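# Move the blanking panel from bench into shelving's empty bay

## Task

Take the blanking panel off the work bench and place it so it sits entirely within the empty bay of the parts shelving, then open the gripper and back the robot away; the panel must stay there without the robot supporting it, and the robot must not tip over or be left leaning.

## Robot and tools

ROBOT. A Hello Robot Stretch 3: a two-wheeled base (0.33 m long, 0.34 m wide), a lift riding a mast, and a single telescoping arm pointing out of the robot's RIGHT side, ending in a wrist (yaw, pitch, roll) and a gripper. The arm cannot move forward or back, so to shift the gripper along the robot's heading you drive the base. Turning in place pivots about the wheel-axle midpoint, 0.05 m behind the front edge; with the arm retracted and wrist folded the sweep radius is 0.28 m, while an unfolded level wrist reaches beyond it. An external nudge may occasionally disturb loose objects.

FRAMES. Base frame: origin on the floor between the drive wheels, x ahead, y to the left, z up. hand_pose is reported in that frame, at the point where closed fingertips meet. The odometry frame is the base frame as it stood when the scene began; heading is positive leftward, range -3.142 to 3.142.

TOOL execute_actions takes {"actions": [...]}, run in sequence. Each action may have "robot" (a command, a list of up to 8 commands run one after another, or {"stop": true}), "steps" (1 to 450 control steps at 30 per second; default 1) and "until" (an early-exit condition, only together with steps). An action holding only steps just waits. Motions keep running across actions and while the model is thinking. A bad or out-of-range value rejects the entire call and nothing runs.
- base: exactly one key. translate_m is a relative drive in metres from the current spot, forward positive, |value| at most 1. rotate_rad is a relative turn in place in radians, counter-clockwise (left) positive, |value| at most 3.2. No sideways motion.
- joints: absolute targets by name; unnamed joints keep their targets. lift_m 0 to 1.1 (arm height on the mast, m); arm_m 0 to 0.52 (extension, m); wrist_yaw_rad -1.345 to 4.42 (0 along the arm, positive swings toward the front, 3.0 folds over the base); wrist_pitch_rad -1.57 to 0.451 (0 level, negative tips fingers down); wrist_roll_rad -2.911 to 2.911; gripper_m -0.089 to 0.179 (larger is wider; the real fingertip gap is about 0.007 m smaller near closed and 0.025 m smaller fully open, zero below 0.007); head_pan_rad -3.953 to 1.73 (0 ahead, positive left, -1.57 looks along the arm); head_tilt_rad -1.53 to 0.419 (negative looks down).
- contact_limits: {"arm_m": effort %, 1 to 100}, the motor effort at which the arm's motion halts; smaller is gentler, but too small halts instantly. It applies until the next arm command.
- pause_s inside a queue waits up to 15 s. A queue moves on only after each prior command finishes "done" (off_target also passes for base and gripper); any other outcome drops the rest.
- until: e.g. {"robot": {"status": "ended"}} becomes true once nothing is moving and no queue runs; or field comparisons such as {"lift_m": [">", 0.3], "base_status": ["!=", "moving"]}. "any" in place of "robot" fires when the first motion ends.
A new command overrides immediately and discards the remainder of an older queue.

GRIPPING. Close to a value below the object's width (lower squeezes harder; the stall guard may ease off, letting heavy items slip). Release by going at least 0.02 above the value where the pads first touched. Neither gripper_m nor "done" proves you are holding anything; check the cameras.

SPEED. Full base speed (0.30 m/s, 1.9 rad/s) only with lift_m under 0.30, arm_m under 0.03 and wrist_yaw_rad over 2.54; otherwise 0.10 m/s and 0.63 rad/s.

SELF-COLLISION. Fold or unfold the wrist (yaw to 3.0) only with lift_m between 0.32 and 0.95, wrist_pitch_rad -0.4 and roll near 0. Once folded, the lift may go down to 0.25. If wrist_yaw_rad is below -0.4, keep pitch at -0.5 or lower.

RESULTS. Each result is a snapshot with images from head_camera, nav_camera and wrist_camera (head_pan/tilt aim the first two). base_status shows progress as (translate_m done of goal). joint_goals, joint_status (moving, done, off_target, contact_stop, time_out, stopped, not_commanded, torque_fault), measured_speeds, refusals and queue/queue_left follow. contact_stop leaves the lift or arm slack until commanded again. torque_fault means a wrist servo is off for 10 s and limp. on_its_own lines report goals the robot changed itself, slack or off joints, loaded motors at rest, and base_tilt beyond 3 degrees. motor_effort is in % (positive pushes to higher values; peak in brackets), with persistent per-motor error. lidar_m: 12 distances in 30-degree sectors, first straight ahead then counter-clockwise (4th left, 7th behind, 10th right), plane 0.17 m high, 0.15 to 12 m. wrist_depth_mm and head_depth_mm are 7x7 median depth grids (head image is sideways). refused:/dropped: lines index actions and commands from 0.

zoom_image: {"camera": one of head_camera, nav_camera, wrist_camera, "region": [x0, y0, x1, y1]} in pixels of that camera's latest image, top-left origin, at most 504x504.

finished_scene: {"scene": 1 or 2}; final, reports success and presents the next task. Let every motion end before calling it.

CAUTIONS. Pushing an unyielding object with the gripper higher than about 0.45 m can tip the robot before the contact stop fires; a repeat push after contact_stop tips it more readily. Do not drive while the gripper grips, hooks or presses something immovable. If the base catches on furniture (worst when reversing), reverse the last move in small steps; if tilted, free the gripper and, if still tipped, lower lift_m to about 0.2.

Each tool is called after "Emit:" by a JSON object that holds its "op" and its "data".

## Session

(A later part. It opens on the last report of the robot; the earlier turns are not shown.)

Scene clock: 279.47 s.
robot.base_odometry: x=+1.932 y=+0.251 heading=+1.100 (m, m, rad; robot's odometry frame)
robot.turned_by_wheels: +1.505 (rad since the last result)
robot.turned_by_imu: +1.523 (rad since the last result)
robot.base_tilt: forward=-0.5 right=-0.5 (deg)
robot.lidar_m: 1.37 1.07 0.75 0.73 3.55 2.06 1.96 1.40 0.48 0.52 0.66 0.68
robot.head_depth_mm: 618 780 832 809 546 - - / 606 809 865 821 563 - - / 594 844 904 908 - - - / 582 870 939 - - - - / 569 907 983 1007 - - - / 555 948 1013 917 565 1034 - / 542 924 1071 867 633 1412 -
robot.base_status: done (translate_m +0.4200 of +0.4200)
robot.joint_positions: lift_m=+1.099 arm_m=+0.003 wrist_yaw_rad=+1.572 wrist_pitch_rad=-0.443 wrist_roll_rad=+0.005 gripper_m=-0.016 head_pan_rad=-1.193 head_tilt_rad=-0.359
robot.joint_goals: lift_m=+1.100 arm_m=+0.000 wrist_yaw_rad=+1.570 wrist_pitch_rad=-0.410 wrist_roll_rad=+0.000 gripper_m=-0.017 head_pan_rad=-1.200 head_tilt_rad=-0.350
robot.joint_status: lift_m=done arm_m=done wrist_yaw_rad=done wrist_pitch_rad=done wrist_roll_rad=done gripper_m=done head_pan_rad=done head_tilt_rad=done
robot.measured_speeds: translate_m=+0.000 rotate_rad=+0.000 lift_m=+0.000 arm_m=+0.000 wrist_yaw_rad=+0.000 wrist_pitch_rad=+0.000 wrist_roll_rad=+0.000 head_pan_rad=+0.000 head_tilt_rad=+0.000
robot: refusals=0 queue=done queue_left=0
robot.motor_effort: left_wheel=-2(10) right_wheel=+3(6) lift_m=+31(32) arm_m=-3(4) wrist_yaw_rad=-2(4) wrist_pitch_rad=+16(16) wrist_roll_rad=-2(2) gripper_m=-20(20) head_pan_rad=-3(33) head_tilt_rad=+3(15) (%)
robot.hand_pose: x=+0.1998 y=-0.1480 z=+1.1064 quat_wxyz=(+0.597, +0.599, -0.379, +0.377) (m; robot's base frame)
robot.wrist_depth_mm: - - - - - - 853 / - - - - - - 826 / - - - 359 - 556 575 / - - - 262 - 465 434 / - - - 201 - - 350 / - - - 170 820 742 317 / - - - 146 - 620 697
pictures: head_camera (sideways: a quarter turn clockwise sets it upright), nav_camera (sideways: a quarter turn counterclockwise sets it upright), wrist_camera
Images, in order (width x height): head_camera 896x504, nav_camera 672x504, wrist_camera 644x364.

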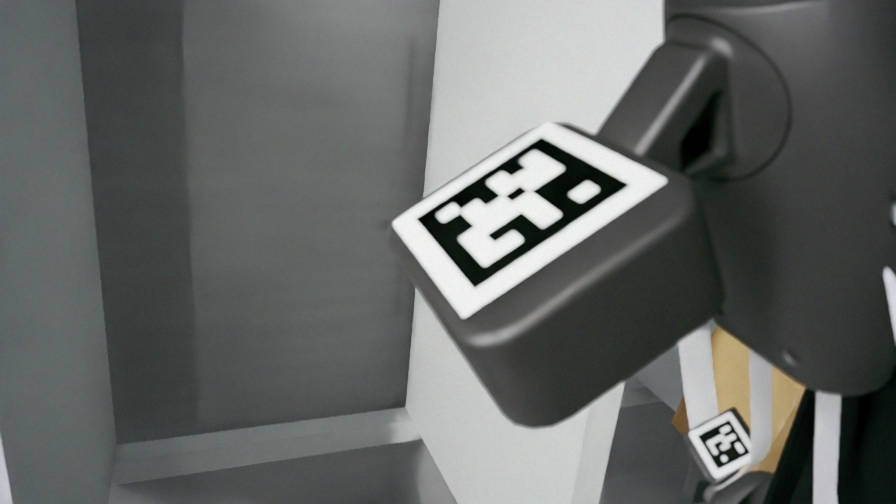

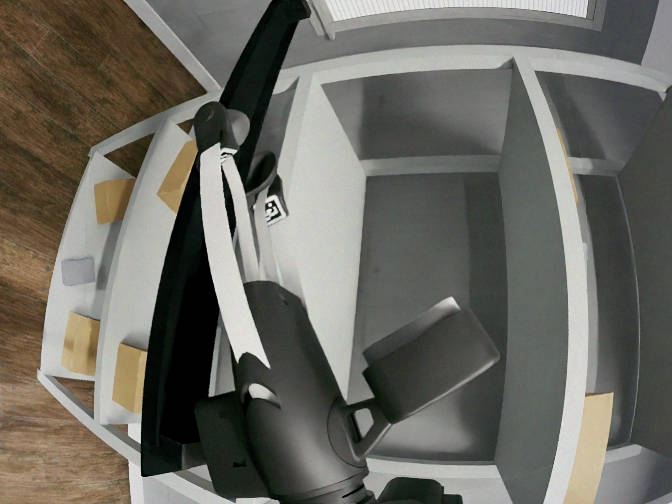

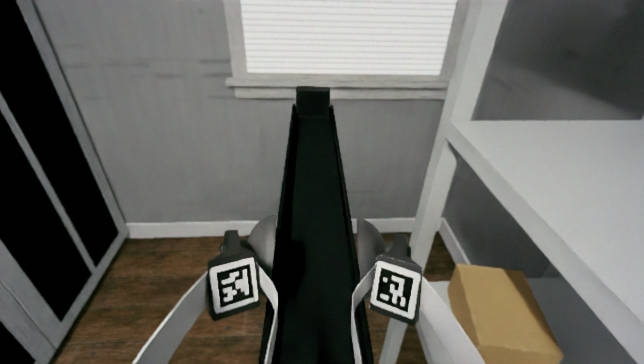

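Emit:
{"op": "execute_actions", "data": {"actions": [{"robot":{"joints":{"lift_m":1.05,"arm_m":0.44,"head_pan_rad":-1.3,"head_tilt_rad":-0.35},"contact_limits":{"arm_m":20}},"steps":450,"until":{"robot":{"status":"ended"}}}]}}

Scene clock: 300.07 s.
robot.base_odometry: x=+1.932 y=+0.251 heading=+1.100 (m, m, rad; robot's odometry frame)
robot.turned_by_wheels: +0.000 (rad since the last result)
robot.turned_by_imu: +0.002 (rad since the last result)
robot.base_tilt: forward=-0.4 right=-0.5 (deg)
robot.lidar_m: 1.37 1.08 0.75 0.73 3.53 2.06 1.95 1.40 0.48 0.52 0.66 0.68
robot.head_depth_mm: 621 776 828 570 544 913 701 / 606 796 846 762 548 919 791 / 596 819 879 771 551 929 814 / 583 845 906 903 557 962 820 / 569 870 935 848 561 997 823 / 556 892 966 858 566 1038 795 / 542 920 990 810 572 905 767
robot.base_status: done (translate_m +0.4200 of +0.4200)
robot.joint_positions: lift_m=+1.051 arm_m=+0.440 wrist_yaw_rad=+1.571 wrist_pitch_rad=-0.443 wrist_roll_rad=+0.005 gripper_m=-0.016 head_pan_rad=-1.293 head_tilt_rad=-0.359
robot.joint_goals: lift_m=+1.050 arm_m=+0.440 wrist_yaw_rad=+1.570 wrist_pitch_rad=-0.410 wrist_roll_rad=+0.000 gripper_m=-0.017 head_pan_rad=-1.300 head_tilt_rad=-0.350
robot.joint_status: lift_m=done arm_m=done wrist_yaw_rad=done wrist_pitch_rad=done wrist_roll_rad=done gripper_m=done head_pan_rad=done head_tilt_rad=done
robot.measured_speeds: translate_m=+0.000 rotate_rad=+0.000 lift_m=+0.000 arm_m=+0.000 wrist_yaw_rad=+0.000 wrist_pitch_rad=+0.000 wrist_roll_rad=+0.000 head_pan_rad=+0.000 head_tilt_rad=+0.000
robot: refusals=0 queue=done queue_left=0
robot.motor_effort: left_wheel=-2(2) right_wheel=+2(2) lift_m=+10(34) arm_m=+4(4) wrist_yaw_rad=-1(2) wrist_pitch_rad=+16(16) wrist_roll_rad=-2(2) gripper_m=-20(21) head_pan_rad=-2(14) head_tilt_rad=+3(3) (%)
robot.contact_limits: arm_m 20 (drawing in: default 18, maximum 29; extending or still: default 24, maximum 40)
robot.hand_pose: x=+0.1999 y=-0.5847 z=+1.0579 quat_wxyz=(+0.597, +0.598, -0.379, +0.376) (m; robot's base frame)
robot.wrist_depth_mm: - - - - 920 525 376 / - - 573 - 859 535 371 / - - 426 352 438 453 375 / - - 328 262 342 339 350 / - 266 279 200 283 275 277 / - 223 - 169 238 233 237 / 199 194 193 146 195 203 202
pictures: head_camera (sideways: a quarter turn clockwise sets it upright), nav_camera (sideways: a quarter turn counterclockwise sets it upright), wrist_camera
Images, in order (width x height): head_camera 896x504, nav_camera 672x504, wrist_camera 644x364.

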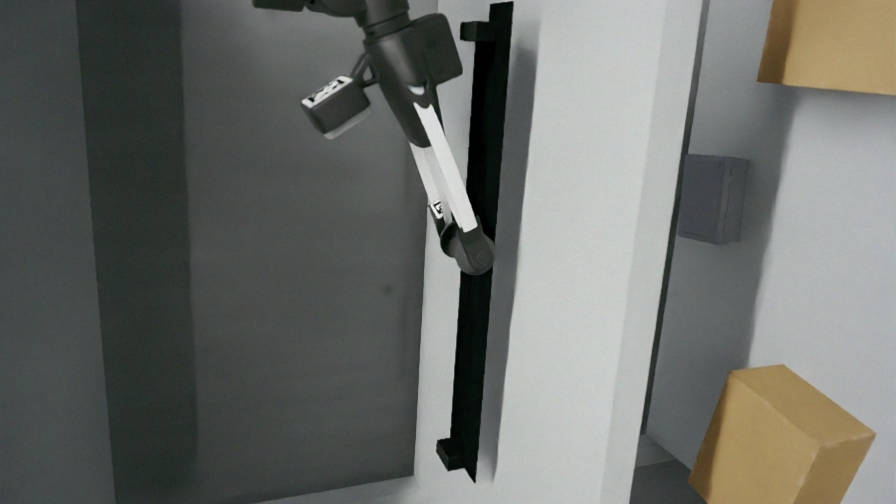

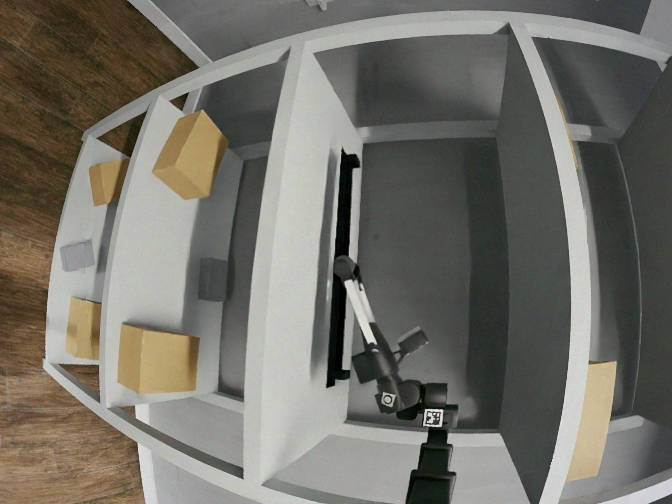

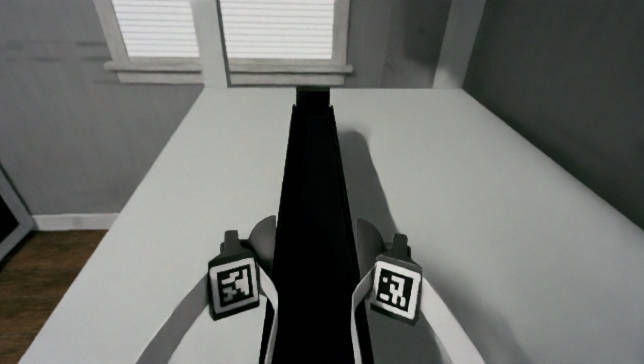

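Emit:
{"op": "execute_actions", "data": {"actions": [{"robot":{"joints":{"lift_m":1.01}},"steps":450,"until":{"robot":{"status":"ended"}}}]}}

Scene clock: 304.57 s.
robot.base_odometry: x=+1.932 y=+0.251 heading=+1.100 (m, m, rad; robot's odometry frame)
robot.turned_by_wheels: +0.000 (rad since the last result)
robot.turned_by_imu: +0.001 (rad since the last result)
robot.base_tilt: forward=-0.4 right=-0.5 (deg)
robot.lidar_m: 1.37 1.07 0.75 0.73 3.55 2.06 1.96 1.40 0.48 0.52 0.66 0.68
robot.head_depth_mm: 619 777 833 708 546 906 700 / 608 797 855 890 550 920 789 / 596 819 882 903 553 927 814 / 582 844 910 900 557 959 817 / 570 869 937 847 562 998 820 / 556 895 963 861 567 1036 795 / 542 916 984 866 571 908 765
robot.base_status: done (translate_m +0.4200 of +0.4200)
robot.joint_positions: lift_m=+1.011 arm_m=+0.440 wrist_yaw_rad=+1.571 wrist_pitch_rad=-0.443 wrist_roll_rad=+0.005 gripper_m=-0.016 head_pan_rad=-1.293 head_tilt_rad=-0.359
robot.joint_goals: lift_m=+1.010 arm_m=+0.440 wrist_yaw_rad=+1.570 wrist_pitch_rad=-0.410 wrist_roll_rad=+0.000 gripper_m=-0.017 head_pan_rad=-1.300 head_tilt_rad=-0.350
robot.joint_status: lift_m=done arm_m=done wrist_yaw_rad=done wrist_pitch_rad=done wrist_roll_rad=done gripper_m=done head_pan_rad=done head_tilt_rad=done
robot.measured_speeds: translate_m=+0.000 rotate_rad=+0.000 lift_m=+0.000 arm_m=+0.000 wrist_yaw_rad=+0.000 wrist_pitch_rad=+0.000 wrist_roll_rad=+0.000 head_pan_rad=+0.000 head_tilt_rad=+0.000
robot: refusals=0 queue=done queue_left=0
robot.motor_effort: left_wheel=-2(3) right_wheel=+2(2) lift_m=+10(10) arm_m=+4(4) wrist_yaw_rad=+0(1) wrist_pitch_rad=+16(16) wrist_roll_rad=-2(2) gripper_m=-20(20) head_pan_rad=-3(3) head_tilt_rad=+3(3) (%)
robot.contact_limits: arm_m 20 (drawing in: default 18, maximum 29; extending or still: default 24, maximum 40)
robot.hand_pose: x=+0.1999 y=-0.5847 z=+1.0179 quat_wxyz=(+0.597, +0.598, -0.379, +0.376) (m; robot's base frame)
robot.wrist_depth_mm: - - - - 971 512 369 / - - 468 484 498 482 376 / - - 342 328 346 355 357 / - 259 260 253 268 268 276 / - 210 218 201 223 220 223 / 177 177 - 169 189 185 187 / 153 154 153 146 156 160 160
pictures: head_camera (sideways: a quarter turn clockwise sets it upright), nav_camera (sideways: a quarter turn counterclockwise sets it upright), wrist_camera
Images, in order (width x height): head_camera 896x504, nav_camera 672x504, wrist_camera 644x364.

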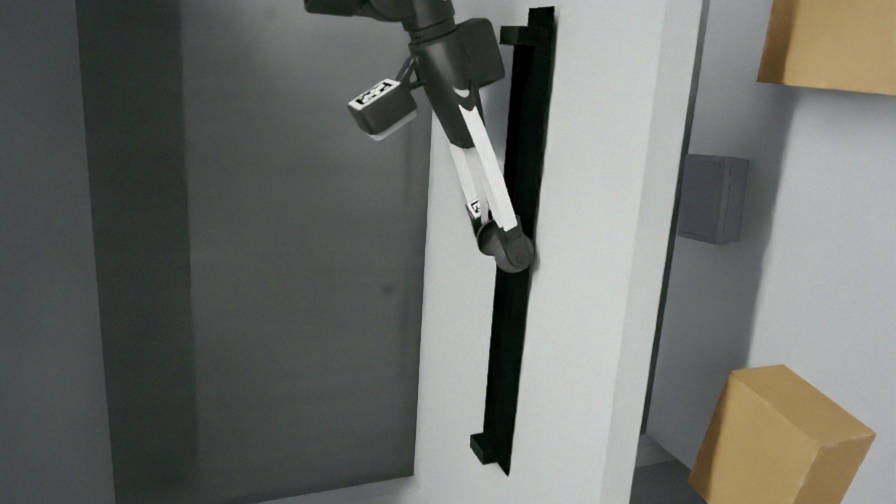

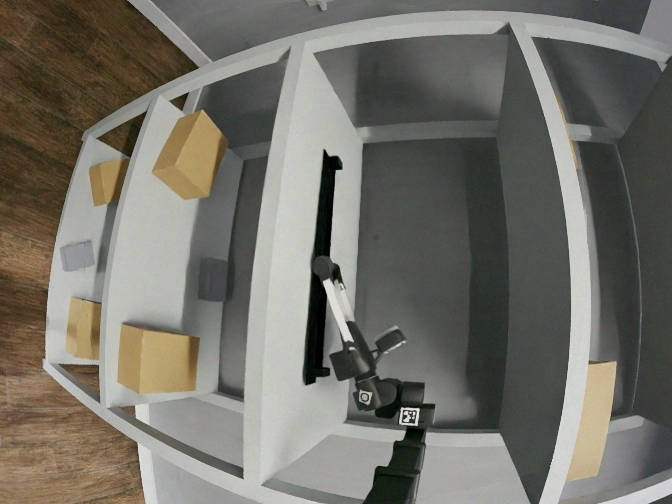

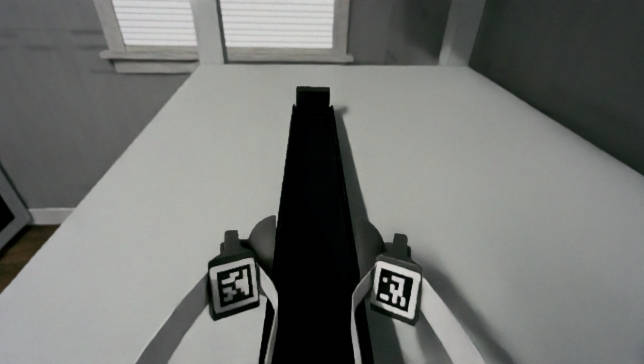

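Emit:
{"op": "execute_actions", "data": {"actions": [{"robot":[{"joints":{"lift_m":1.003}},{"joints":{"gripper_m":0.09}},{"joints":{"lift_m":1.07}},{"joints":{"arm_m":0.0}}],"steps":450,"until":{"robot":{"status":"ended"}}}]}}

Scene clock: 315.23 s.
robot.base_odometry: x=+1.932 y=+0.251 heading=+1.100 (m, m, rad; robot's odometry frame)
robot.turned_by_wheels: +0.000 (rad since the last result)
robot.turned_by_imu: +0.002 (rad since the last result)
robot.base_tilt: forward=-0.4 right=-0.6 (deg)
robot.lidar_m: 1.37 1.08 0.75 0.73 3.55 2.06 1.96 1.40 0.48 0.51 0.66 0.68
robot.head_depth_mm: 617 782 834 813 544 916 - / 604 798 856 819 549 952 - / 594 820 883 829 552 935 - / 583 845 908 831 614 - - / 569 867 936 850 - - - / 555 892 963 857 627 - - / 543 920 987 868 584 - 767
robot.base_status: done (translate_m +0.4200 of +0.4200)
robot.joint_positions: lift_m=+1.069 arm_m=+0.003 wrist_yaw_rad=+1.571 wrist_pitch_rad=-0.434 wrist_roll_rad=+0.005 gripper_m=+0.090 head_pan_rad=-1.293 head_tilt_rad=-0.359
robot.joint_goals: lift_m=+1.070 arm_m=+0.000 wrist_yaw_rad=+1.570 wrist_pitch_rad=-0.410 wrist_roll_rad=+0.000 gripper_m=+0.090 head_pan_rad=-1.300 head_tilt_rad=-0.350
robot.joint_status: lift_m=done arm_m=done wrist_yaw_rad=done wrist_pitch_rad=done wrist_roll_rad=done gripper_m=done head_pan_rad=done head_tilt_rad=done
robot.measured_speeds: translate_m=+0.000 rotate_rad=+0.000 lift_m=+0.000 arm_m=+0.000 wrist_yaw_rad=+0.000 wrist_pitch_rad=+0.000 wrist_roll_rad=+0.000 head_pan_rad=+0.000 head_tilt_rad=+0.000
robot: refusals=0 queue=done queue_left=0
robot.motor_effort: left_wheel=-2(3) right_wheel=+2(3) lift_m=+31(33) arm_m=-4(6) wrist_yaw_rad=-1(0) wrist_pitch_rad=+12(16) wrist_roll_rad=-2(2) gripper_m=-1(82) head_pan_rad=-3(3) head_tilt_rad=+4(3) (%)
robot.hand_pose: x=+0.2010 y=-0.1484 z=+1.0783 quat_wxyz=(+0.595, +0.597, -0.382, +0.379) (m; robot's base frame)
robot.wrist_depth_mm: - - - - - - 857 / - - - - - - 857 / - - - - - 508 511 / - - - - - 461 390 / - - - - - - 327 / - - - - - 708 761 / - - - - - 621 718
pictures: head_camera (sideways: a quarter turn clockwise sets it upright), nav_camera (sideways: a quarter turn counterclockwise sets it upright), wrist_camera
Images, in order (width x height): head_camera 896x504, nav_camera 672x504, wrist_camera 644x364.

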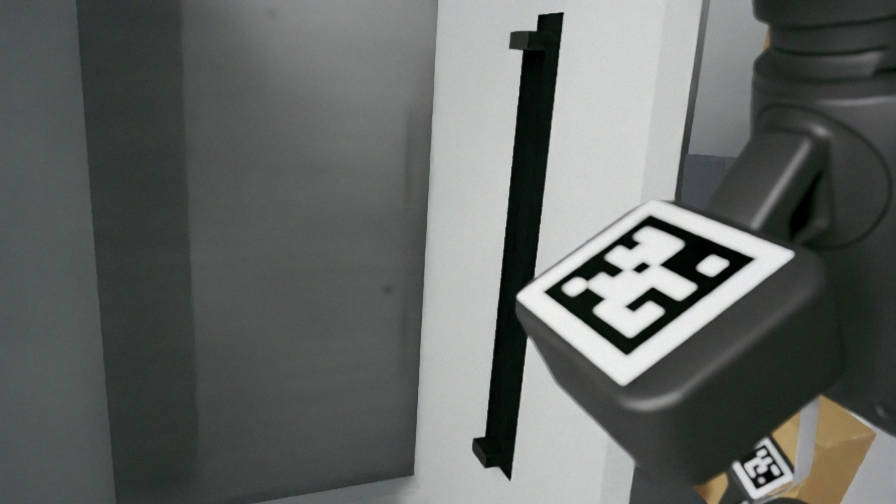

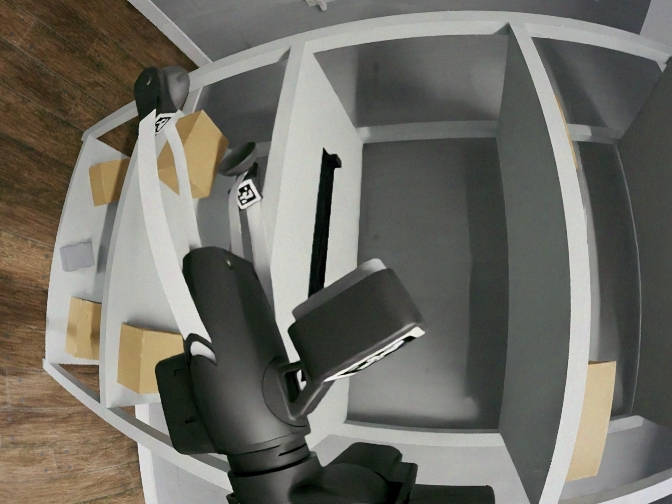

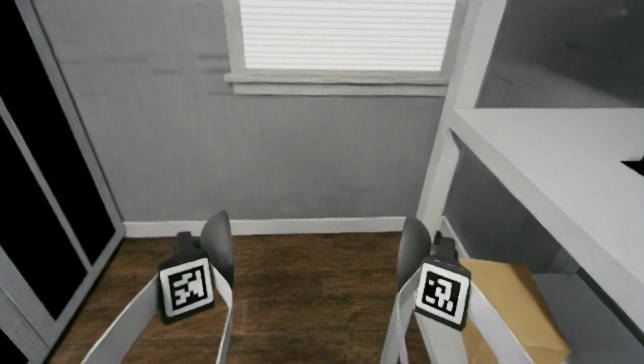

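Emit:
{"op": "execute_actions", "data": {"actions": [{"robot":{"base":{"translate_m":-0.5},"joints":{"lift_m":0.7,"head_pan_rad":-0.8,"head_tilt_rad":-0.3}},"steps":450,"until":{"robot":{"status":"ended"}}}]}}

Scene clock: 326.23 s.
robot.base_odometry: x=+1.705 y=-0.195 heading=+1.100 (m, m, rad; robot's odometry frame)
robot.turned_by_wheels: +0.000 (rad since the last result)
robot.turned_by_imu: -0.002 (rad since the last result)
robot.base_tilt: forward=-0.4 right=-0.5 (deg)
robot.lidar_m: 1.87 1.03 0.95 3.03 2.86 1.54 1.47 1.45 1.01 0.96 0.52 0.73
robot.head_depth_mm: 402 429 459 502 686 1028 922 / 431 970 1022 807 559 584 631 / 507 1047 1126 953 671 1079 784 / 568 1151 1239 967 721 1086 856 / 653 1265 1356 958 1355 1094 1246 / 906 1388 1560 990 1305 1117 1311 / 1432 1589 1799 1204 2081 1278 1388
robot.base_status: done (translate_m -0.5000 of -0.5000)
robot.joint_positions: lift_m=+0.701 arm_m=+0.003 wrist_yaw_rad=+1.571 wrist_pitch_rad=-0.433 wrist_roll_rad=+0.005 gripper_m=+0.090 head_pan_rad=-0.807 head_tilt_rad=-0.310
robot.joint_goals: lift_m=+0.700 arm_m=+0.000 wrist_yaw_rad=+1.570 wrist_pitch_rad=-0.410 wrist_roll_rad=+0.000 gripper_m=+0.090 head_pan_rad=-0.800 head_tilt_rad=-0.300
robot.joint_status: lift_m=done arm_m=done wrist_yaw_rad=done wrist_pitch_rad=done wrist_roll_rad=done gripper_m=done head_pan_rad=done head_tilt_rad=done
robot.measured_speeds: translate_m=+0.000 rotate_rad=+0.000 lift_m=+0.000 arm_m=+0.000 wrist_yaw_rad=+0.000 wrist_pitch_rad=+0.000 wrist_roll_rad=+0.000 head_pan_rad=+0.000 head_tilt_rad=+0.000
robot: refusals=0 queue=done queue_left=0
robot.motor_effort: left_wheel=-2(7) right_wheel=+1(3) lift_m=+9(31) arm_m=-4(4) wrist_yaw_rad=+0(1) wrist_pitch_rad=+11(12) wrist_roll_rad=-2(2) gripper_m=-1(0) head_pan_rad=+2(28) head_tilt_rad=+3(9) (%)
robot.hand_pose: x=+0.2011 y=-0.1484 z=+0.7100 quat_wxyz=(+0.595, +0.597, -0.382, +0.379) (m; robot's base frame)
robot.wrist_depth_mm: - - - - - - 867 / - - - - - 865 863 / - - - - - 716 659 / - - - - - 531 400 / - - - - - 520 394 / 952 - - - - 937 372 / 840 831 831 838 810 700 345
pictures: head_camera (sideways: a quarter turn clockwise sets it upright), nav_camera (sideways: a quarter turn counterclockwise sets it upright), wrist_camera
Images, in order (width x height): head_camera 896x504, nav_camera 672x504, wrist_camera 644x364.

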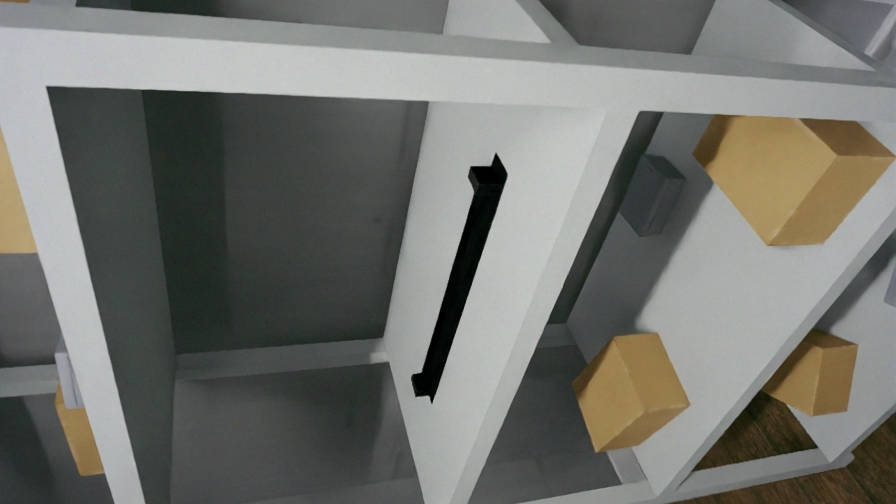

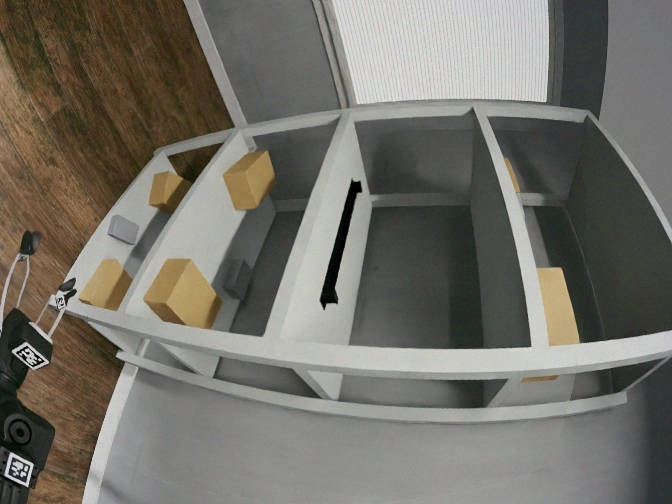

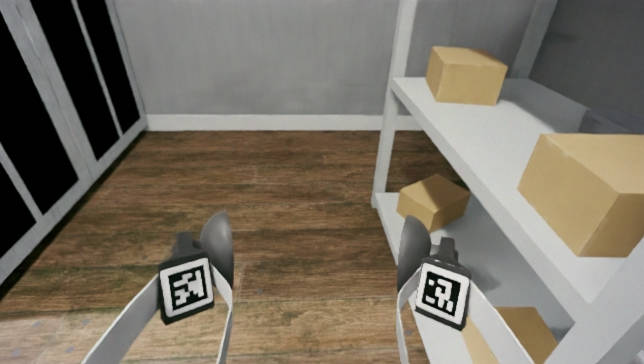

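The panel sits wholly inside the empty bay. Finishing scene 1.

Emit:
{"op": "finished_scene", "data": {"scene": 1}}

The scene is finished: the task was done.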